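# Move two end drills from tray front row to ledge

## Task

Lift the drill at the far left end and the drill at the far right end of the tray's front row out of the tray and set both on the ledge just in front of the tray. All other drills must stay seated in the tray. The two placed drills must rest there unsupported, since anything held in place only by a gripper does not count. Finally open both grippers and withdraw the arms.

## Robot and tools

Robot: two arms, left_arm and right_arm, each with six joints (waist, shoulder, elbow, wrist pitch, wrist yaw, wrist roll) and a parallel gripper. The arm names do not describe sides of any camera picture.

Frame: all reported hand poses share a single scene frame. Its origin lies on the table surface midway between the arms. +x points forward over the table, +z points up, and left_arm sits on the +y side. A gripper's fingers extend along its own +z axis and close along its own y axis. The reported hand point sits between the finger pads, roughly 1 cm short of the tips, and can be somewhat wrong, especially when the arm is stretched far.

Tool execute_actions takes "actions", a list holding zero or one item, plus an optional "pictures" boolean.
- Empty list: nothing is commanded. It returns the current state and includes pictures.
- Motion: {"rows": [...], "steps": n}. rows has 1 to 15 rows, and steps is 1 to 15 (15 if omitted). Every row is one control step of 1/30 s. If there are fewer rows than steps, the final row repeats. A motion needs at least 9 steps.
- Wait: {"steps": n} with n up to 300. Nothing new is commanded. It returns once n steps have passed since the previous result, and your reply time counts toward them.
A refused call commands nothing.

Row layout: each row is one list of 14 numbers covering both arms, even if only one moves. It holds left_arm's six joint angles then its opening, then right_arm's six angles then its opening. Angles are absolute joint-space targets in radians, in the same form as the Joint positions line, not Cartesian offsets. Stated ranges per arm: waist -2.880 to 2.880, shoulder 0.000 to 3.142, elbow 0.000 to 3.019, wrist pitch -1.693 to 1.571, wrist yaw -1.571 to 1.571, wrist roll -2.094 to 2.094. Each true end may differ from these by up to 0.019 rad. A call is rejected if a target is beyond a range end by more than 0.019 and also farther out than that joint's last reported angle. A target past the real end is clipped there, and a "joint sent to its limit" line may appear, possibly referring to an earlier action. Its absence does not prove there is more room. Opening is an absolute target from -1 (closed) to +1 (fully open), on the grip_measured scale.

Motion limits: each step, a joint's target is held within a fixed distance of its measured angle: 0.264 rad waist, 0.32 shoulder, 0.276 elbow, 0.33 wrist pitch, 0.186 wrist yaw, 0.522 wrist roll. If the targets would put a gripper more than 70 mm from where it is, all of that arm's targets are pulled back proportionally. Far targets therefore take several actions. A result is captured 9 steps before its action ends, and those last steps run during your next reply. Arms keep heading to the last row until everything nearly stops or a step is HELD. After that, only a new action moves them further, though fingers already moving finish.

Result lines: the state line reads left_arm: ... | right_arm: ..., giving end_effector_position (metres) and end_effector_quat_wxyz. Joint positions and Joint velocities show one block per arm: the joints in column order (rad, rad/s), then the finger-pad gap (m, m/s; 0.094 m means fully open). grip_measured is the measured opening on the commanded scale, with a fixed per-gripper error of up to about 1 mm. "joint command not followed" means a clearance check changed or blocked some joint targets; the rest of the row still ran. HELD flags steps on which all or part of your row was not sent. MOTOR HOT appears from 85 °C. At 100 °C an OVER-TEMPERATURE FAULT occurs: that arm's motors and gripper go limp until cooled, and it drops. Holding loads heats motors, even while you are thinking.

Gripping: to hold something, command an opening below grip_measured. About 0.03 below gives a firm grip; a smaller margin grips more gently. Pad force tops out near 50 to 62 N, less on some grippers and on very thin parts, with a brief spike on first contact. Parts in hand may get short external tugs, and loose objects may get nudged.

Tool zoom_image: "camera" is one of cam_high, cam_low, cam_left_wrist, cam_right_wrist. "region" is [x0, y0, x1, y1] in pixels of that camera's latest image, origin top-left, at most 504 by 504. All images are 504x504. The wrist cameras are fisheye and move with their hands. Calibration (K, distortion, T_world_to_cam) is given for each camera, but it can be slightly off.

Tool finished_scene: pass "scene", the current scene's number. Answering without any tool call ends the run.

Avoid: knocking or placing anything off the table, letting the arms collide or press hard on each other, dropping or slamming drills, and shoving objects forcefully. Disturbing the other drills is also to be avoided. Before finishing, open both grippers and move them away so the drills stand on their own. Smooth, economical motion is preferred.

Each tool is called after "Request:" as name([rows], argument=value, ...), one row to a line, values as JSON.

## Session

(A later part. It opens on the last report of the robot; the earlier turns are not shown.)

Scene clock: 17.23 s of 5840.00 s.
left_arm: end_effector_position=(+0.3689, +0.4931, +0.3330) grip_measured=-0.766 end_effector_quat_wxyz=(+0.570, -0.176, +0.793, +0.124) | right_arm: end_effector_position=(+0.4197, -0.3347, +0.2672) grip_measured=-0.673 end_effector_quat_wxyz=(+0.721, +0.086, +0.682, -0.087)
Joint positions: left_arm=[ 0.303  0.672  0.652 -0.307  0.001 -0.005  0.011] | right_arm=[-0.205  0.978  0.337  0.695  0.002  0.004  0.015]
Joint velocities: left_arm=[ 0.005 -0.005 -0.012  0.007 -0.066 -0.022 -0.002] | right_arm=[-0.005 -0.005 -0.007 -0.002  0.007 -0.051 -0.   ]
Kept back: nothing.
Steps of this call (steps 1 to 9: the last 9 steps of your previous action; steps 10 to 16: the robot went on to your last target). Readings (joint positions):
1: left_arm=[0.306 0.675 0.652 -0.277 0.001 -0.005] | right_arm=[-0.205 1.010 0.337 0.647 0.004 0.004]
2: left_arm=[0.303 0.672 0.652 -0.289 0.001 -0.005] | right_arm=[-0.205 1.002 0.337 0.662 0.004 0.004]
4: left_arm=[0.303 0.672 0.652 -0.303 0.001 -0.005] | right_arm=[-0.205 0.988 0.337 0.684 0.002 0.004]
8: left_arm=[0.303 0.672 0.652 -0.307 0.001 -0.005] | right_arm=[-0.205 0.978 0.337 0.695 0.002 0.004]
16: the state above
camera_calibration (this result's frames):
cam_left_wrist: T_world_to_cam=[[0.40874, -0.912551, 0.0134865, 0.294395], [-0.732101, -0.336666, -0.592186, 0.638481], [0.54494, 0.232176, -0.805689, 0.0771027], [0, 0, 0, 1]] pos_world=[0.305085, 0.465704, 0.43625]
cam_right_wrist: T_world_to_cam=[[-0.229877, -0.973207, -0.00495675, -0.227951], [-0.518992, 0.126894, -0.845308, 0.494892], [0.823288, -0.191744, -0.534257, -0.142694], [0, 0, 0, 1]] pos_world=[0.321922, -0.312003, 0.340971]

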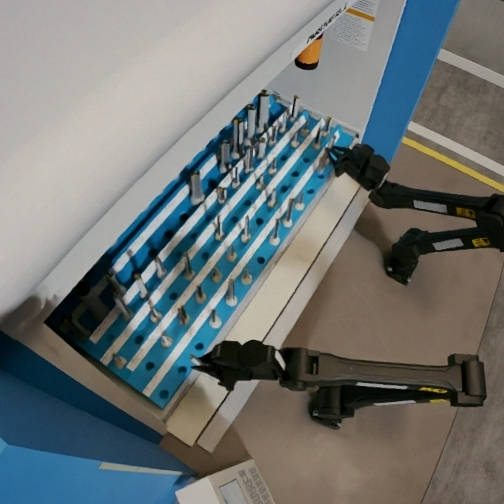

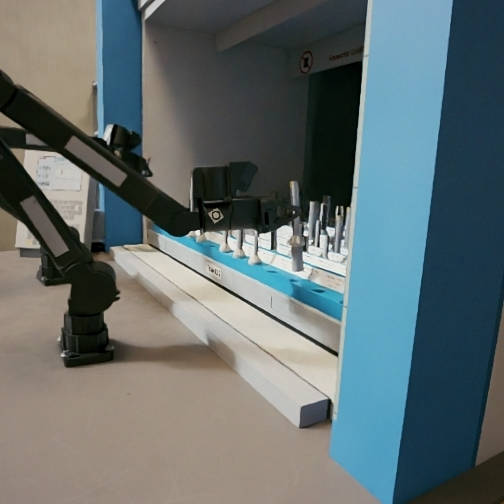

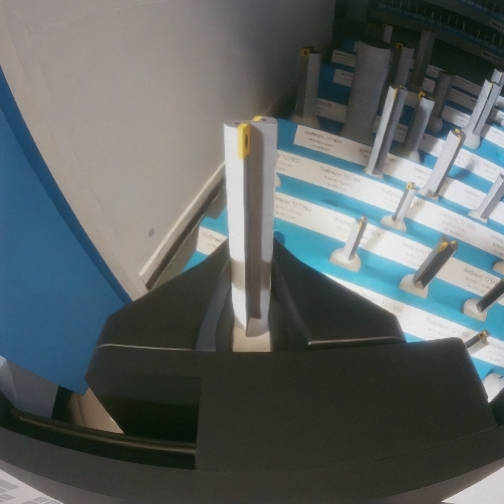

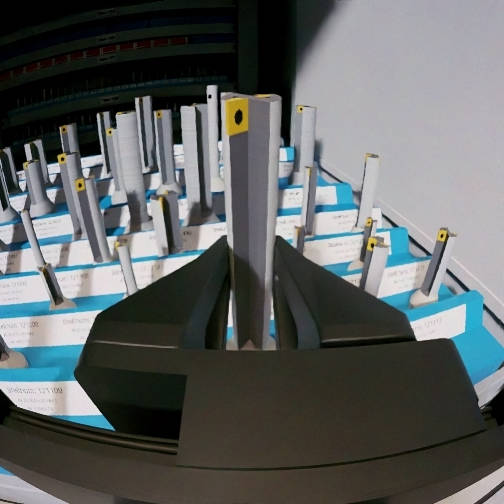

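Request:
execute_actions([
  {"rows":[[0.3,0.65,0.8,-0.5,0,0.4,-0.82,-0.205,0.85,0.42,0.66,0,0,-0.75],[0.3,0.65,0.8,-0.5,0,0.4,-0.82,-0.205,0.85,0.42,0.66,0,0,-0.75],[0.3,0.65,0.8,-0.6,0,0.6,-0.82,-0.205,0.8,0.42,0.64,0,0,-0.75],[0.3,0.65,0.8,-0.7,0,0.8,-0.82,-0.205,0.75,0.44,0.6,0,0,-0.75],[0.3,0.65,0.8,-0.8,0,1.0,-0.82,-0.205,0.7,0.46,0.55,0,0,-0.75],[0.3,0.65,0.8,-0.9,0,1.2,-0.82,-0.205,0.65,0.48,0.5,0,0,-0.75],[0.3,0.65,0.8,-1.0,0,1.4,-0.82,-0.205,0.6,0.5,0.45,0,0,-0.75],[0.3,0.65,0.8,-1.1,0,1.57,-0.82,-0.205,0.6,0.52,0.4,0,0,-0.75],[0.3,0.65,0.8,-1.2,0,1.57,-0.82,-0.205,0.6,0.55,0.3,0,0,-0.75]]},
])

Request:
execute_actions([
  {"rows":[[0.1,0.8,0.85,-1.2,0,1.57,-0.82,-0.205,0.6,0.65,0.15,0,0,-0.75],[0.1,0.8,0.85,-1.2,0,1.57,-0.82,-0.205,0.6,0.65,0.15,0,0,-0.75],[0.1,0.8,0.85,-1.2,0,1.57,-0.82,-0.205,0.6,0.65,0.1,0,0,-0.75],[0.1,0.8,0.85,-1.2,0,1.57,-0.82,-0.205,0.6,0.7,0.0,0,-0.3,-0.75],[-0.13,0.9,0.87,-1.2,0,1.57,-0.82,-0.205,0.6,0.75,-0.1,0,-0.6,-0.75]]},
])

Request:
execute_actions([
  {"steps":12},
])

Scene clock: 18.70 s of 5840.00 s.
left_arm: end_effector_position=(+0.3328, +0.4762, +0.2890) grip_measured=-0.766 end_effector_quat_wxyz=(+0.393, +0.030, +0.898, +0.197) | right_arm: end_effector_position=(+0.4015, -0.3301, +0.2934) grip_measured=-0.673 end_effector_quat_wxyz=(+0.730, +0.085, +0.673, -0.089)
Joint positions: left_arm=[ 0.303  0.67   0.725 -0.716  0.002  0.499  0.011] | right_arm=[-0.205  0.841  0.337  0.585  0.002  0.004  0.015]
Joint velocities: left_arm=[-0.015 -0.024  0.198 -2.659  0.022  2.703  0.   ] | right_arm=[-0.005 -1.06   0.017 -0.74   0.007  0.007  0.   ]
Steps of this call (steps 1 to 15: the robot went on to your last target; steps 16 to 38: nothing new was sent; steps 39 to 44: the first 6 steps of this action). Readings (joint positions):
39: left_arm=[0.303 0.672 0.663 -0.348 0.002 0.057] | right_arm=[-0.205 0.971 0.337 0.685 0.002 0.004]
40: left_arm=[0.303 0.672 0.678 -0.411 0.002 0.123] | right_arm=[-0.205 0.955 0.337 0.666 0.002 0.004]
42: left_arm=[0.303 0.671 0.705 -0.544 0.002 0.304] | right_arm=[-0.205 0.906 0.337 0.628 0.002 0.004]
44: the state above

Scene clock: 19.20 s of 5840.00 s.
left_arm: end_effector_position=(+0.2928, +0.3785, +0.2026) grip_measured=-0.766 end_effector_quat_wxyz=(+0.103, +0.606, +0.780, +0.116) | right_arm: end_effector_position=(+0.3825, -0.3250, +0.3464) grip_measured=-0.672 end_effector_quat_wxyz=(+0.672, +0.040, +0.728, -0.129)
Joint positions: left_arm=[ 0.033  0.836  0.782 -1.205 -0.006  1.486  0.011] | right_arm=[-0.205  0.628  0.507  0.057 -0.001 -0.135  0.015]
Joint velocities: left_arm=[-2.046  1.148  0.227 -0.017  0.022  0.447  0.   ] | right_arm=[-0.015 -0.005  0.613 -1.414 -0.022 -1.619  0.   ]
Steps of this call (steps 1 to 9: the last 9 steps of your previous action; steps 10 to 15: the first 6 steps of this action). Readings (joint positions):
10: left_arm=[0.286 0.676 0.734 -1.200 -0.007 1.357] | right_arm=[-0.205 0.629 0.407 0.291 0.002 0.004]
11: left_arm=[0.244 0.700 0.744 -1.205 -0.010 1.396] | right_arm=[-0.205 0.628 0.424 0.255 0.002 0.004]
13: left_arm=[0.147 0.765 0.766 -1.205 0.000 1.453] | right_arm=[-0.205 0.628 0.461 0.170 0.001 -0.022]
15: the state above

Scene clock: 19.60 s of 5840.00 s.
left_arm: end_effector_position=(+0.3058, +0.3272, +0.1867) grip_measured=-0.766 end_effector_quat_wxyz=(+0.090, +0.700, +0.704, +0.082) | right_arm: end_effector_position=(+0.3841, -0.3254, +0.3773) grip_measured=-0.672 end_effector_quat_wxyz=(+0.618, -0.097, +0.741, -0.243)
Joint positions: left_arm=[-0.146  0.919  0.794 -1.201  0.007  1.549  0.011] | right_arm=[-0.205  0.628  0.623 -0.112 -0.    -0.505  0.015]
Joint velocities: left_arm=[-0.015 -0.044 -0.002  0.002 -0.007 -0.007 -0.   ] | right_arm=[ 0.024  0.005  0.095 -0.051  0.022 -0.374  0.   ]
Kept back: nothing.
Steps of this call (steps 1 to 9: the last 9 steps of your previous action; steps 10 to 12: the robot went on to your last target). Readings (joint positions):
1: left_arm=[-0.033 0.872 0.790 -1.204 -0.002 1.500] | right_arm=[-0.205 0.628 0.526 0.015 -0.000 -0.188]
2: left_arm=[-0.089 0.902 0.794 -1.203 0.005 1.511] | right_arm=[-0.205 0.628 0.543 -0.017 -0.000 -0.236]
4: left_arm=[-0.149 0.935 0.794 -1.201 0.012 1.528] | right_arm=[-0.205 0.628 0.569 -0.062 -0.000 -0.318]
8: left_arm=[-0.149 0.931 0.794 -1.201 0.008 1.543] | right_arm=[-0.205 0.628 0.603 -0.102 -0.000 -0.435]
12: the state above

Request:
execute_actions([
  {"rows":[[-0.13,1.0,0.87,-1.2,0,1.57,-0.82,-0.205,0.65,0.8,-0.4,0,-1.57,-0.75],[-0.13,1.0,0.87,-1.2,0,1.57,-0.82,-0.205,0.65,0.8,-0.4,0,-1.57,-0.75],[-0.13,1.0,0.87,-1.2,0,1.57,-0.82,-0.205,0.65,0.8,-0.4,0,-1.57,-0.75],[-0.13,1.05,0.87,-1.2,0,1.57,-0.82,-0.205,0.65,0.85,-1.2,0,-1.57,-0.75]]},
])

Request:
execute_actions([
  {"rows":[[-0.13,1.1,0.87,-1.2,0,1.57,-0.82,0.03,0.95,0.88,-1.2,0,-1.57,-0.75]]},
])

Request:
execute_actions([
  {"rows":[[-0.13,1.17,0.87,-1.2,0,1.57,-0.82,0.03,1.12,0.88,-1.2,0,-1.57,-0.75]]},
])

Request:
execute_actions([
  {"steps":15},
], pictures=true)

Scene clock: 20.30 s of 5840.00 s.
left_arm: end_effector_position=(+0.3124, +0.3271, +0.1601) grip_measured=-0.766 end_effector_quat_wxyz=(+0.053, +0.705, +0.706, +0.046) | right_arm: end_effector_position=(+0.3586, -0.3184, +0.3272) grip_measured=-0.673 end_effector_quat_wxyz=(+0.382, -0.373, +0.786, -0.311)
Joint positions: left_arm=[-0.146  1.029  0.801 -1.202  0.007  1.554  0.011] | right_arm=[-0.204  0.66   0.758 -0.639 -0.003 -1.129  0.015]
Joint velocities: left_arm=[ 0.015  0.698 -0.007  0.032  0.066  0.051  0.   ] | right_arm=[-0.015  0.132  0.447 -3.231 -0.037 -2.689 -0.001]
Steps of this call (steps 1 to 15: the robot went on to your last target; steps 16 to 21: the first 6 steps of this action). Readings (joint positions):
16: left_arm=[-0.146 0.924 0.795 -1.202 0.007 1.553] | right_arm=[-0.205 0.629 0.662 -0.172 -0.005 -0.648]
17: left_arm=[-0.146 0.937 0.797 -1.202 0.007 1.553] | right_arm=[-0.204 0.633 0.685 -0.262 -0.004 -0.746]
19: left_arm=[-0.146 0.979 0.800 -1.202 0.007 1.553] | right_arm=[-0.204 0.647 0.718 -0.413 -0.000 -0.938]
21: the state above

Scene clock: 20.80 s of 5840.00 s.
left_arm: end_effector_position=(+0.3138, +0.3271, +0.1405) grip_measured=-0.766 end_effector_quat_wxyz=(+0.027, +0.707, +0.707, +0.021) | right_arm: end_effector_position=(+0.3093, -0.2354, +0.1947) grip_measured=-0.673 end_effector_quat_wxyz=(-0.094, +0.684, -0.719, +0.084)
Joint positions: left_arm=[-0.146  1.102  0.801 -1.202  0.007  1.555  0.011] | right_arm=[ 0.026  0.944  0.828 -1.203 -0.011 -1.533  0.015]
Joint velocities: left_arm=[ 0.005  0.142 -0.017  0.012 -0.051  0.007 -0.001] | right_arm=[ 0.65   1.353 -0.002  0.203 -0.051 -0.139  0.   ]
Steps of this call (steps 1 to 9: the last 9 steps of your previous action; steps 10 to 15: the first 6 steps of this action). Readings (joint positions):
10: left_arm=[-0.146 1.075 0.801 -1.202 0.007 1.555] | right_arm=[-0.187 0.681 0.780 -1.209 0.005 -1.494]
11: left_arm=[-0.146 1.078 0.801 -1.202 0.007 1.555] | right_arm=[-0.146 0.717 0.790 -1.214 0.012 -1.499]
13: left_arm=[-0.146 1.091 0.801 -1.202 0.007 1.555] | right_arm=[-0.044 0.832 0.816 -1.214 0.003 -1.517]
15: the state above

Scene clock: 21.30 s of 5840.00 s.
left_arm: end_effector_position=(+0.3150, +0.3270, +0.1217) grip_measured=-0.766 end_effector_quat_wxyz=(+0.001, +0.707, +0.707, -0.003) | right_arm: end_effector_position=(+0.3203, -0.2320, +0.1501) grip_measured=-0.673 end_effector_quat_wxyz=(-0.033, +0.701, -0.711, +0.029)
Joint positions: left_arm=[-0.146  1.175  0.804 -1.202  0.007  1.556  0.011] | right_arm=[ 0.041  1.12   0.839 -1.202 -0.004 -1.555  0.015]
Joint velocities: left_arm=[-0.005  0.288 -0.017  0.002  0.037 -0.066  0.001] | right_arm=[-0.005  0.796 -0.022  0.002 -0.051 -0.051  0.   ]
Steps of this call (steps 1 to 9: the last 9 steps of your previous action; steps 10 to 15: the first 6 steps of this action). Readings (joint positions):
10: left_arm=[-0.146 1.112 0.801 -1.202 0.007 1.556] | right_arm=[0.041 0.980 0.829 -1.200 -0.005 -1.552]
11: left_arm=[-0.146 1.122 0.803 -1.202 0.007 1.556] | right_arm=[0.041 0.997 0.834 -1.202 -0.004 -1.553]
13: left_arm=[-0.146 1.151 0.804 -1.202 0.007 1.556] | right_arm=[0.041 1.059 0.839 -1.202 -0.004 -1.555]
15: the state above

Scene clock: 21.80 s of 5840.00 s.
left_arm: end_effector_position=(+0.3149, +0.3270, +0.1187) grip_measured=-0.766 end_effector_quat_wxyz=(-0.003, +0.708, +0.706, -0.007) | right_arm: end_effector_position=(+0.3206, -0.2320, +0.1446) grip_measured=-0.673 end_effector_quat_wxyz=(-0.026, +0.702, -0.711, +0.022)
Joint positions: left_arm=[-0.146  1.186  0.804 -1.202  0.007  1.557  0.011] | right_arm=[ 0.041  1.14   0.839 -1.202 -0.004 -1.557  0.015]
Joint velocities: left_arm=[-0.015 -0.015 -0.002  0.007  0.022 -0.051 -0.001] | right_arm=[ 0.015 -0.015 -0.002 -0.002  0.051 -0.007 -0.   ]
Kept back: nothing.
Steps of this call (steps 1 to 9: the last 9 steps of your previous action; steps 10 to 15: the robot went on to your last target). Readings (joint positions):
1: left_arm=[-0.146 1.182 0.804 -1.202 0.007 1.556] | right_arm=[0.041 1.143 0.839 -1.202 -0.004 -1.555]
2: left_arm=[-0.146 1.186 0.804 -1.202 0.007 1.556] | right_arm=[0.041 1.157 0.839 -1.202 -0.004 -1.555]
4: left_arm=[-0.146 1.186 0.804 -1.202 0.007 1.556] | right_arm=[0.041 1.163 0.839 -1.202 -0.004 -1.555]
8: left_arm=[-0.146 1.186 0.804 -1.202 0.007 1.557] | right_arm=[0.041 1.147 0.839 -1.202 -0.004 -1.556]
15: the state above
camera_calibration (this result's frames):
cam_left_wrist: T_world_to_cam=[[-0.999589, -0.00276924, 0.0285477, 0.311936], [0.0139402, 0.82295, 0.567943, -0.335714], [-0.0250661, 0.568107, -0.822573, 0.0439768], [0, 0, 0, 1]] pos_world=[0.31759, 0.252156, 0.217935]
cam_right_wrist: T_world_to_cam=[[0.99845, -0.013505, 0.053997, -0.331124], [-0.0420972, -0.817872, 0.573859, -0.250487], [0.0364126, -0.575242, -0.817172, 0.0972831], [0, 0, 0, 1]] pos_world=[0.316523, -0.153377, 0.241121]

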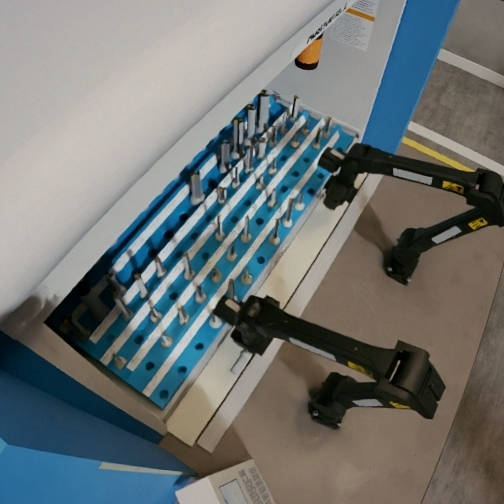

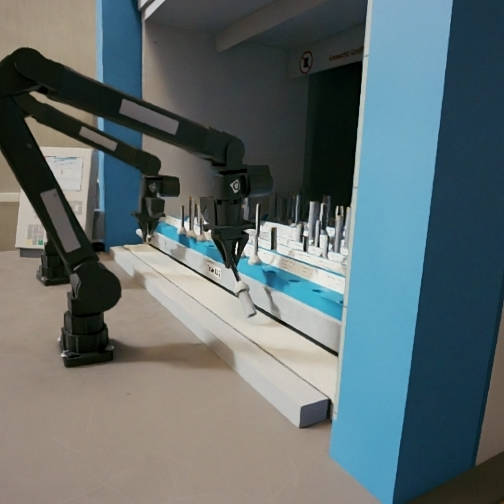

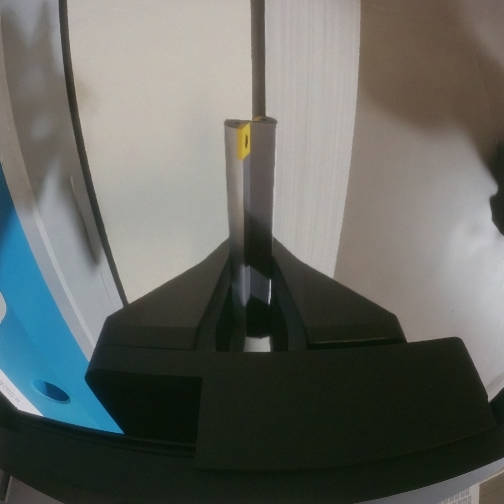

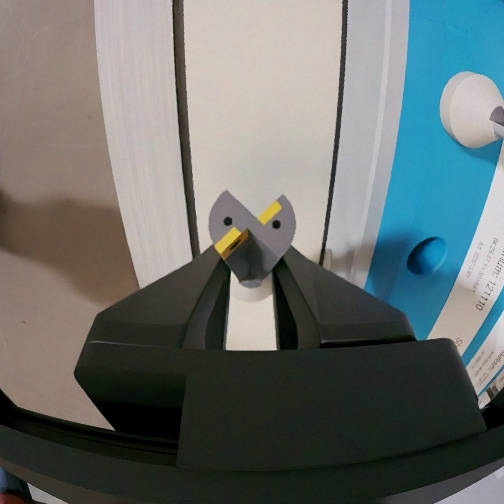

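Request:
execute_actions([
  {"rows":[[-0.13,1.18,0.8,-1.15,0,1.57,-0.82,0.06,1.14,0.84,-1.18,0,-1.55,-0.8],[-0.13,1.18,0.8,-1.1,0,1.57,-0.82,0.07,1.14,0.83,-1.16,0,-1.54,-0.8],[-0.13,1.185,0.79,-1.07,0,1.57,-0.82,0.08,1.145,0.82,-1.14,0,-1.53,-0.8],[-0.13,1.19,0.78,-1.04,0,1.57,-0.82,0.09,1.145,0.81,-1.12,0,-1.52,-0.8],[-0.13,1.19,0.77,-1.01,0,1.57,-0.82,0.1,1.15,0.8,-1.1,0,-1.51,-0.8],[-0.13,1.195,0.76,-0.98,0,1.57,-0.82,0.11,1.155,0.79,-1.085,0,-1.5,-0.8],[-0.13,1.2,0.75,-0.95,0,1.57,-0.82,0.12,1.16,0.78,-1.07,0,-1.49,-0.8],[-0.13,1.205,0.74,-0.93,0,1.57,-0.82,0.13,1.165,0.77,-1.055,0,-1.48,-0.8],[-0.13,1.21,0.735,-0.91,0,1.57,-0.82,0.14,1.17,0.76,-1.04,0,-1.47,-0.8],[-0.13,1.215,0.735,-0.91,0,1.57,-0.82,0.15,1.175,0.75,-1.02,0,-1.46,-0.8]]},
])

Request:
execute_actions([
  {"steps":18},
], pictures=true)

Request:
zoom_image(camera="cam_low", region=[110, 180, 310, 350])

Scene clock: 23.17 s of 5840.00 s.
left_arm: end_effector_position=(+0.3411, +0.3266, +0.1092) grip_measured=-0.766 end_effector_quat_wxyz=(+0.042, +0.707, +0.705, +0.036) | right_arm: end_effector_position=(+0.3257, -0.2215, +0.1328) grip_measured=-0.673 end_effector_quat_wxyz=(-0.039, +0.707, -0.706, +0.034)
Joint positions: left_arm=[-0.146  1.188  0.774 -1.048  0.007  1.558  0.011] | right_arm=[ 0.075  1.142  0.806 -1.132 -0.003 -1.537  0.015]
Joint velocities: left_arm=[-0.005  0.044 -0.222  0.906  0.037  0.051  0.   ] | right_arm=[ 0.327  0.063 -0.286  0.52   0.022  0.256 -0.002]
Steps of this call (steps 1 to 15: the robot went on to your last target; steps 16 to 35: nothing new was sent; steps 36 to 41: the first 6 steps of this action). Readings (joint positions):
36: left_arm=[-0.146 1.186 0.802 -1.195 0.007 1.557] | right_arm=[0.041 1.140 0.839 -1.201 -0.004 -1.557]
37: left_arm=[-0.146 1.186 0.799 -1.174 0.007 1.557] | right_arm=[0.043 1.140 0.836 -1.196 -0.004 -1.555]
39: left_arm=[-0.146 1.187 0.788 -1.111 0.007 1.557] | right_arm=[0.055 1.140 0.824 -1.168 -0.003 -1.548]
41: the state above

Scene clock: 23.77 s of 5840.00 s.
left_arm: end_effector_position=(+0.3499, +0.3265, +0.0836) grip_measured=-0.766 end_effector_quat_wxyz=(+0.055, +0.706, +0.704, +0.049) | right_arm: end_effector_position=(+0.3284, -0.2013, +0.1120) grip_measured=-0.673 end_effector_quat_wxyz=(-0.048, +0.706, -0.705, +0.043)
Joint positions: left_arm=[-0.146  1.225  0.725 -0.924  0.007  1.558  0.011] | right_arm=[ 0.144  1.16   0.759 -1.041  0.006 -1.468  0.015]
Joint velocities: left_arm=[ 0.024  0.005 -0.002  0.007  0.037 -0.022 -0.001] | right_arm=[-0.005 -0.015 -0.017 -0.002 -0.022 -0.066  0.002]
Kept back: nothing.
Steps of this call (steps 1 to 9: the last 9 steps of your previous action; steps 10 to 18: the robot went on to your last target). Readings (joint positions):
1: left_arm=[-0.146 1.189 0.766 -1.018 0.007 1.558] | right_arm=[0.087 1.145 0.797 -1.115 -0.003 -1.530]
2: left_arm=[-0.146 1.192 0.757 -0.989 0.007 1.558] | right_arm=[0.101 1.148 0.789 -1.103 0.001 -1.521]
4: left_arm=[-0.146 1.202 0.740 -0.947 0.007 1.558] | right_arm=[0.122 1.151 0.775 -1.076 0.006 -1.502]
8: left_arm=[-0.146 1.223 0.727 -0.927 0.007 1.558] | right_arm=[0.143 1.159 0.759 -1.046 0.006 -1.482]
18: the state above
camera_calibration (this result's frames):
cam_left_wrist: T_world_to_cam=[[-0.991194, -0.00213785, -0.132402, 0.358252], [-0.0766924, 0.824374, 0.560826, -0.284], [0.10795, 0.566041, -0.817278, -0.0299792], [0, 0, 0, 1]] pos_world=[0.336552, 0.251857, 0.182206]
cam_right_wrist: T_world_to_cam=[[0.993393, -0.000587201, 0.114761, -0.339302], [-0.0661998, -0.819776, 0.568845, -0.198306], [0.093744, -0.572684, -0.814399, 0.0694709], [0, 0, 0, 1]] pos_world=[0.31742, -0.122981, 0.208321]

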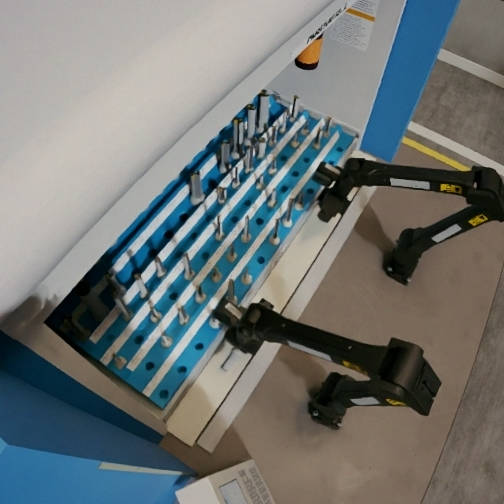

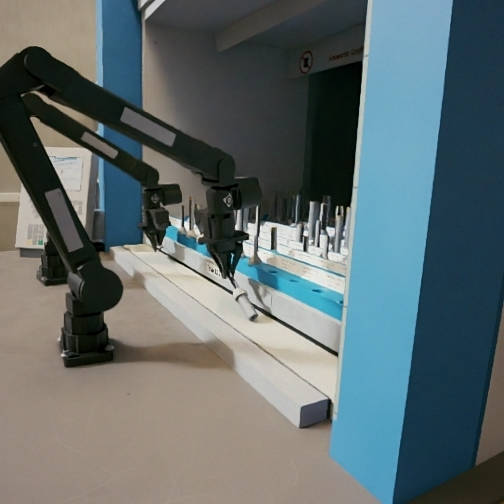

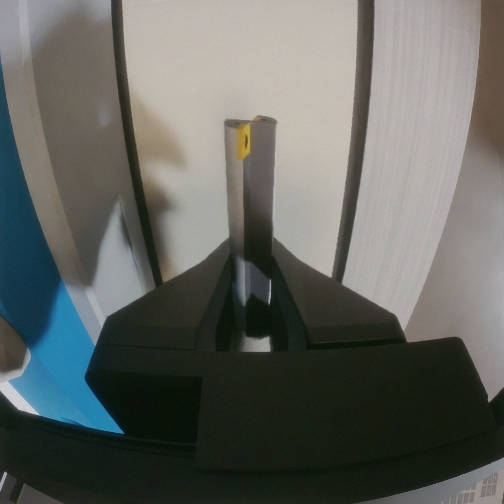

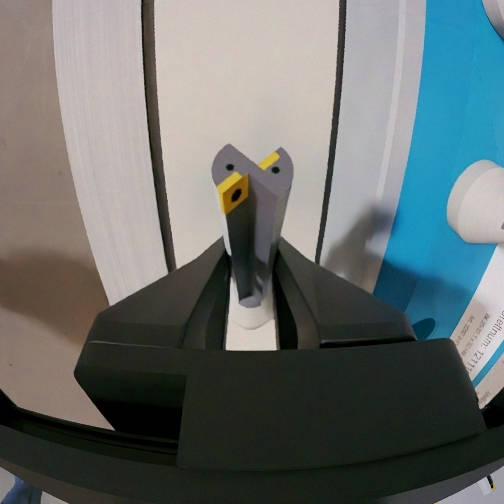

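Region (110, 180, 310, 350) of cam_low's 504x504 image, scaled by 2.520, with more detail than that image has; it fills the top 428 rows of this view, and the rest is white.

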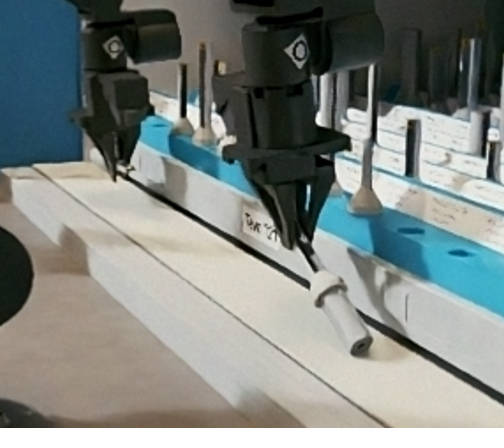

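Request:
execute_actions([
  {"rows":[[-0.13,1.22,0.73,-0.9,0,1.57,-0.82,0.16,1.18,0.74,-1.0,0,-1.45,-0.72],[-0.13,1.225,0.725,-0.89,0,1.57,-0.82,0.165,1.18,0.73,-0.985,0,-1.45,-0.72],[-0.13,1.23,0.72,-0.88,0,1.57,-0.82,0.17,1.185,0.72,-0.97,0,-1.44,-0.72],[-0.13,1.235,0.715,-0.87,0,1.57,-0.82,0.175,1.185,0.71,-0.955,0,-1.44,-0.72],[-0.13,1.24,0.71,-0.86,0,1.57,-0.82,0.18,1.19,0.7,-0.94,0,-1.43,-0.72],[-0.13,1.245,0.705,-0.85,0,1.57,-0.82,0.185,1.19,0.69,-0.92,0,-1.43,-0.72],[-0.13,1.25,0.7,-0.84,0,1.57,-0.82,0.19,1.195,0.68,-0.9,0,-1.42,-0.72],[-0.13,1.25,0.697,-0.835,0,1.57,-0.82,0.195,1.195,0.67,-0.88,0,-1.42,-0.72],[-0.13,1.25,0.697,-0.835,0,1.57,-0.82,0.2,1.2,0.66,-0.86,0,-1.41,-0.72],[-0.13,1.25,0.697,-0.835,0,1.57,-0.82,0.2,1.2,0.65,-0.84,0,-1.41,-0.72],[-0.13,1.25,0.697,-0.835,0,1.57,-0.82,0.2,1.2,0.64,-0.82,0,-1.41,-0.72]]},
])

Request:
execute_actions([
  {"steps":18},
], pictures=true)

Request:
zoom_image(camera="cam_low", region=[110, 180, 310, 350])

Scene clock: 24.93 s of 5840.00 s.
left_arm: end_effector_position=(+0.3545, +0.3264, +0.0786) grip_measured=-0.766 end_effector_quat_wxyz=(+0.063, +0.706, +0.703, +0.057) | right_arm: end_effector_position=(+0.3305, -0.1944, +0.0999) grip_measured=-0.673 end_effector_quat_wxyz=(-0.062, +0.706, -0.703, +0.051)
Joint positions: left_arm=[-0.146  1.231  0.713 -0.881  0.007  1.558  0.011] | right_arm=[ 0.164  1.163  0.723 -0.971  0.005 -1.45   0.015]
Joint velocities: left_arm=[-0.005  0.103 -0.12   0.286 -0.007 -0.037 -0.001] | right_arm=[ 0.21   0.044 -0.266  0.53  -0.066  0.066 -0.001]
Steps of this call (steps 1 to 15: the robot went on to your last target; steps 16 to 29: nothing new was sent; steps 30 to 35: the first 6 steps of this action). Readings (joint positions):
30: left_arm=[-0.146 1.225 0.725 -0.922 0.007 1.558] | right_arm=[0.144 1.160 0.758 -1.038 0.006 -1.465]
31: left_arm=[-0.146 1.225 0.724 -0.917 0.007 1.558] | right_arm=[0.145 1.160 0.755 -1.030 0.006 -1.462]
33: left_arm=[-0.146 1.226 0.720 -0.901 0.007 1.558] | right_arm=[0.152 1.161 0.742 -1.003 0.006 -1.456]
35: the state above

Scene clock: 25.53 s of 5840.00 s.
left_arm: end_effector_position=(+0.3497, +0.3265, +0.0626) grip_measured=-0.766 end_effector_quat_wxyz=(+0.057, +0.706, +0.704, +0.050) | right_arm: end_effector_position=(+0.3306, -0.1835, +0.0702) grip_measured=-0.673 end_effector_quat_wxyz=(-0.079, +0.709, -0.698, +0.060)
Joint positions: left_arm=[-0.146  1.258  0.688 -0.849  0.007  1.558  0.011] | right_arm=[ 0.196  1.19   0.651 -0.832  0.002 -1.431  0.015]
Joint velocities: left_arm=[-0.005  0.005 -0.002  0.007 -0.066  0.007  0.   ] | right_arm=[ 0.005 -0.005  0.017 -0.007  0.007 -0.007  0.   ]
Kept back: nothing.
Steps of this call (steps 1 to 9: the last 9 steps of your previous action; steps 10 to 18: the robot went on to your last target). Readings (joint positions):
1: left_arm=[-0.146 1.235 0.708 -0.871 0.007 1.558] | right_arm=[0.171 1.166 0.713 -0.952 0.004 -1.447]
2: left_arm=[-0.146 1.241 0.703 -0.862 0.007 1.558] | right_arm=[0.178 1.169 0.702 -0.933 0.004 -1.444]
4: left_arm=[-0.146 1.250 0.695 -0.853 0.007 1.558] | right_arm=[0.189 1.176 0.681 -0.892 0.003 -1.438]
8: left_arm=[-0.146 1.258 0.688 -0.852 0.007 1.558] | right_arm=[0.196 1.188 0.652 -0.838 0.002 -1.435]
18: the state above
camera_calibration (this result's frames):
cam_left_wrist: T_world_to_cam=[[-0.990629, -0.00214668, -0.13656, 0.355374], [-0.0790447, 0.824411, 0.560445, -0.271402], [0.111378, 0.565988, -0.816855, -0.0483345], [0, 0, 0, 1]] pos_world=[0.335974, 0.251866, 0.161153]
cam_right_wrist: T_world_to_cam=[[0.983037, 0.0127493, 0.182964, -0.335526], [-0.0912201, -0.831457, 0.548049, -0.152216], [0.159114, -0.555442, -0.81619, 0.0270677], [0, 0, 0, 1]] pos_world=[0.311643, -0.107249, 0.166903]

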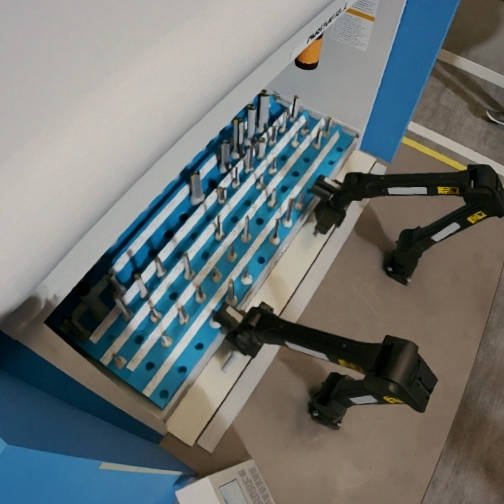

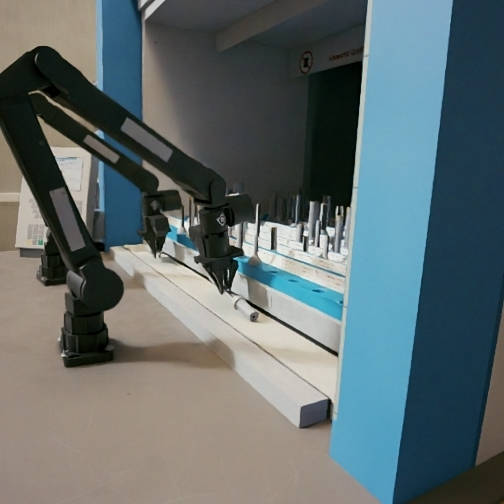

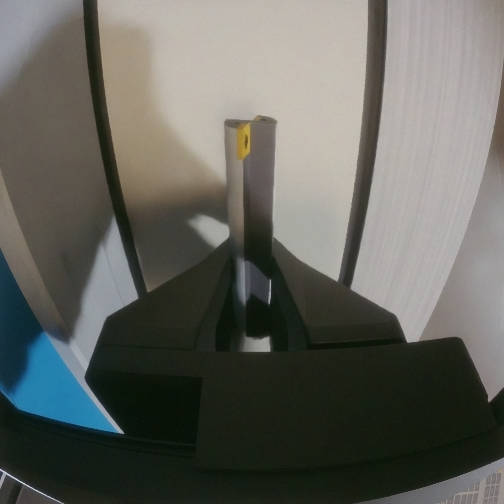

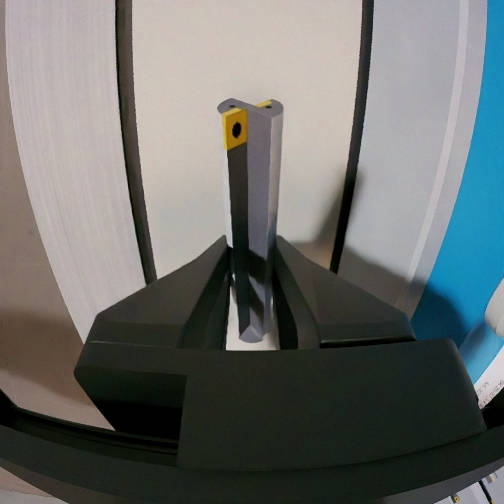

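Region (110, 180, 310, 350) of cam_low's 504x504 image, scaled by 2.520, with more detail than that image has; it fills the top 428 rows of this view, and the rest is white.

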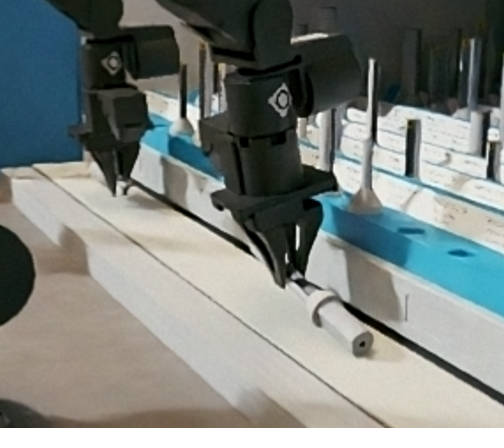

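Lower a little more, release, lift.

Request:
execute_actions([
  {"rows":[[-0.13,1.285,0.697,-0.83,0,1.57,-0.82,0.2,1.235,0.64,-0.82,0,-1.41,-0.72]],"steps":12},
])

Request:
execute_actions([
  {"rows":[[-0.13,1.285,0.697,-0.83,0,1.57,-0.7,0.2,1.225,0.65,-0.82,0,-1.41,-0.62],[-0.13,1.285,0.697,-0.83,0,1.57,-0.6,0.2,1.225,0.65,-0.82,0,-1.41,-0.55],[-0.13,1.285,0.697,-0.83,0,1.57,-0.45,0.2,1.225,0.65,-0.82,0,-1.41,-0.4]],"steps":12},
])

Request:
execute_actions([
  {"rows":[[-0.13,1.1,0.72,-0.87,0,1.57,-0.45,0.2,1.05,0.68,-0.86,0,-1.41,-0.4]],"steps":12},
])

Request:
execute_actions([
  {"rows":[[-0.13,0.6,0.72,-1.0,0,1.57,-0.45,0.1,0.6,0.68,-1.0,0,-1.41,-0.4]]},
])

Request:
execute_actions([
  {"steps":20},
], pictures=true)

Scene clock: 26.43 s of 5840.00 s.
left_arm: end_effector_position=(+0.3502, +0.3265, +0.0590) grip_measured=-0.766 end_effector_quat_wxyz=(+0.054, +0.706, +0.704, +0.048) | right_arm: end_effector_position=(+0.3306, -0.1835, +0.0665) grip_measured=-0.673 end_effector_quat_wxyz=(-0.076, +0.710, -0.698, +0.057)
Joint positions: left_arm=[-0.146  1.27   0.688 -0.844  0.007  1.558  0.011] | right_arm=[ 0.196  1.203  0.651 -0.829  0.002 -1.431  0.015]
Joint velocities: left_arm=[ 0.005  0.181  0.012  0.027 -0.066  0.037 -0.   ] | right_arm=[-0.024  0.2   -0.012  0.022  0.051 -0.081 -0.   ]
Steps of this call (steps 1 to 15: the robot went on to your last target; steps 16 to 24: nothing new was sent; steps 25 to 27: the first 3 steps of this action). Readings (joint positions):
25: left_arm=[-0.146 1.260 0.688 -0.849 0.007 1.558] | right_arm=[0.196 1.192 0.651 -0.832 0.002 -1.431]
26: left_arm=[-0.146 1.264 0.688 -0.846 0.007 1.558] | right_arm=[0.196 1.196 0.651 -0.831 0.002 -1.431]
27: the state above

Scene clock: 26.83 s of 5840.00 s.
left_arm: end_effector_position=(+0.3494, +0.3270, +0.0524) grip_measured=-0.517 end_effector_quat_wxyz=(+0.047, +0.707, +0.705, +0.042) | right_arm: end_effector_position=(+0.3297, -0.1836, +0.0600) grip_measured=-0.464 end_effector_quat_wxyz=(-0.068, +0.709, -0.700, +0.051)
Joint positions: left_arm=[-0.146  1.292  0.688 -0.841  0.004  1.558  0.023] | right_arm=[ 0.196  1.225  0.651 -0.826  0.002 -1.427  0.025]
Joint velocities: left_arm=[-0.015 -0.024  0.007  0.012 -0.051  0.007  0.134] | right_arm=[ 0.005 -0.005  0.002  0.002 -0.095 -0.007  0.127]
Steps of this call (steps 1 to 9: the last 9 steps of your previous action; steps 10 to 12: the first 3 steps of this action). Readings (joint positions):
10: left_arm=[-0.146 1.292 0.688 -0.843 0.006 1.558] | right_arm=[0.196 1.225 0.651 -0.826 0.002 -1.430]
11: left_arm=[-0.146 1.292 0.688 -0.842 0.005 1.558] | right_arm=[0.196 1.225 0.651 -0.826 0.002 -1.428]
12: the state above

Scene clock: 27.23 s of 5840.00 s.
left_arm: end_effector_position=(+0.3497, +0.3271, +0.0760) grip_measured=-0.452 end_effector_quat_wxyz=(+0.068, +0.705, +0.703, +0.064) | right_arm: end_effector_position=(+0.3293, -0.1837, +0.0813) grip_measured=-0.401 end_effector_quat_wxyz=(-0.090, +0.705, -0.700, +0.067)
Joint positions: left_arm=[-0.146  1.211  0.687 -0.86   0.003  1.558  0.026] | right_arm=[ 0.196  1.15   0.65  -0.846  0.002 -1.422  0.028]
Joint velocities: left_arm=[ 0.005 -1.294 -0.002 -0.12   0.037  0.037 -0.001] | right_arm=[ 0.005 -1.226 -0.007 -0.066 -0.007  0.095 -0.   ]
Steps of this call (steps 1 to 9: the last 9 steps of your previous action; steps 10 to 12: the first 3 steps of this action). Readings (joint positions):
10: left_arm=[-0.146 1.279 0.688 -0.843 0.003 1.558] | right_arm=[0.196 1.213 0.651 -0.830 0.002 -1.422]
11: left_arm=[-0.146 1.250 0.687 -0.852 0.003 1.558] | right_arm=[0.196 1.186 0.650 -0.839 0.002 -1.422]
12: the state above

Scene clock: 27.73 s of 5840.00 s.
left_arm: end_effector_position=(+0.3219, +0.3276, +0.1950) grip_measured=-0.452 end_effector_quat_wxyz=(+0.183, +0.685, +0.683, +0.176) | right_arm: end_effector_position=(+0.3019, -0.2097, +0.1921) grip_measured=-0.401 end_effector_quat_wxyz=(-0.207, +0.658, -0.705, +0.164)
Joint positions: left_arm=[-0.146  0.777  0.685 -0.965  0.003  1.558  0.026] | right_arm=[ 0.121  0.723  0.649 -0.962  0.    -1.421  0.028]
Joint velocities: left_arm=[ 0.015 -2.261 -0.012 -0.276  0.081  0.051 -0.001] | right_arm=[-0.308 -2.212 -0.002 -0.325  0.081  0.051  0.   ]
Steps of this call (steps 1 to 9: the last 9 steps of your previous action; steps 10 to 15: the first 6 steps of this action). Readings (joint positions):
10: left_arm=[-0.146 1.070 0.687 -0.877 0.003 1.558] | right_arm=[0.191 1.018 0.651 -0.864 0.001 -1.421]
11: left_arm=[-0.146 1.038 0.685 -0.906 0.003 1.558] | right_arm=[0.179 0.986 0.649 -0.894 0.000 -1.421]
13: left_arm=[-0.146 0.925 0.685 -0.946 0.003 1.558] | right_arm=[0.147 0.871 0.649 -0.939 0.000 -1.421]
15: the state above

Scene clock: 28.40 s of 5840.00 s.
left_arm: end_effector_position=(+0.3031, +0.3279, +0.2426) grip_measured=-0.452 end_effector_quat_wxyz=(+0.236, +0.669, +0.667, +0.227) | right_arm: end_effector_position=(+0.2903, -0.2146, +0.2256) grip_measured=-0.401 end_effector_quat_wxyz=(-0.244, +0.643, -0.699, +0.196)
Joint positions: left_arm=[-0.146  0.606  0.694 -0.992  0.003  1.558  0.026] | right_arm=[ 0.107  0.606  0.661 -0.988  0.    -1.421  0.028]
Joint velocities: left_arm=[-0.015  0.005 -0.002  0.012  0.037  0.037 -0.001] | right_arm=[ 0.015 -0.015  0.002 -0.002 -0.066 -0.037  0.   ]
Kept back: nothing.
Steps of this call (steps 1 to 9: the last 9 steps of your previous action; steps 10 to 20: the robot went on to your last target). Readings (joint positions):
1: left_arm=[-0.146 0.702 0.685 -0.973 0.003 1.558] | right_arm=[0.113 0.653 0.650 -0.971 0.000 -1.421]
2: left_arm=[-0.146 0.634 0.686 -0.979 0.003 1.558] | right_arm=[0.109 0.596 0.653 -0.978 0.000 -1.421]
4: left_arm=[-0.146 0.549 0.692 -0.986 0.003 1.558] | right_arm=[0.107 0.538 0.660 -0.983 0.000 -1.421]
8: left_arm=[-0.146 0.556 0.694 -0.991 0.003 1.558] | right_arm=[0.107 0.567 0.661 -0.987 0.000 -1.421]
20: the state above
camera_calibration (this result's frames):
cam_left_wrist: T_world_to_cam=[[-0.794422, -0.00527412, -0.607343, 0.389489], [-0.345434, 0.826409, 0.444661, -0.268942], [0.499568, 0.563046, -0.658339, -0.052033], [0, 0, 0, 1]] pos_world=[0.242511, 0.253607, 0.321886]
cam_right_wrist: T_world_to_cam=[[0.810695, -0.0958218, 0.577574, -0.386239], [-0.381568, -0.834698, 0.397097, -0.149182], [0.444049, -0.542308, -0.713248, 0.039906], [0, 0, 0, 1]] pos_world=[0.238478, -0.13989, 0.310784]

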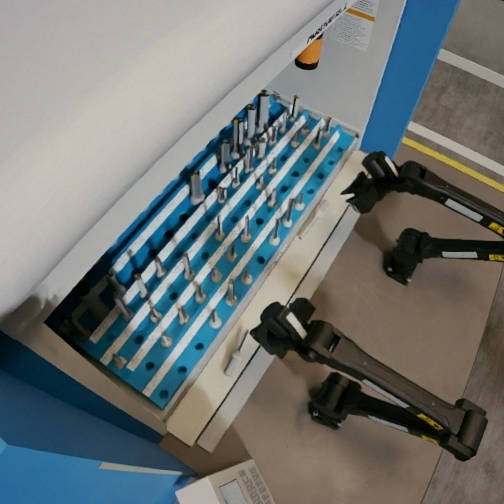

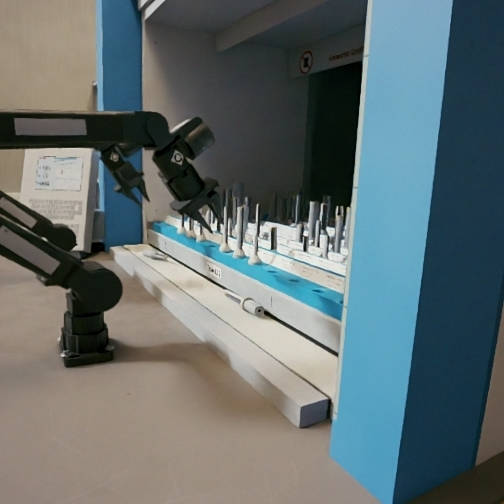

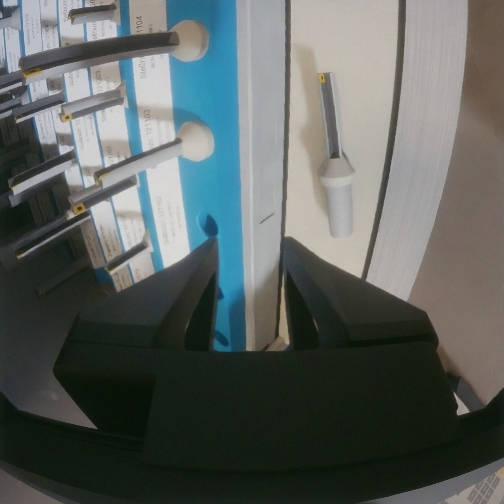

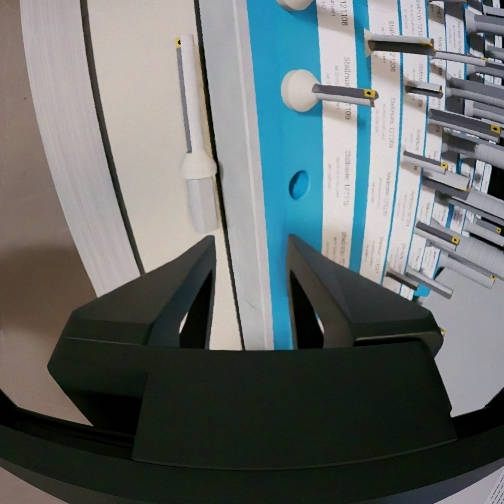

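Request:
finished_scene(scene=1)

The scene is finished: the task was done.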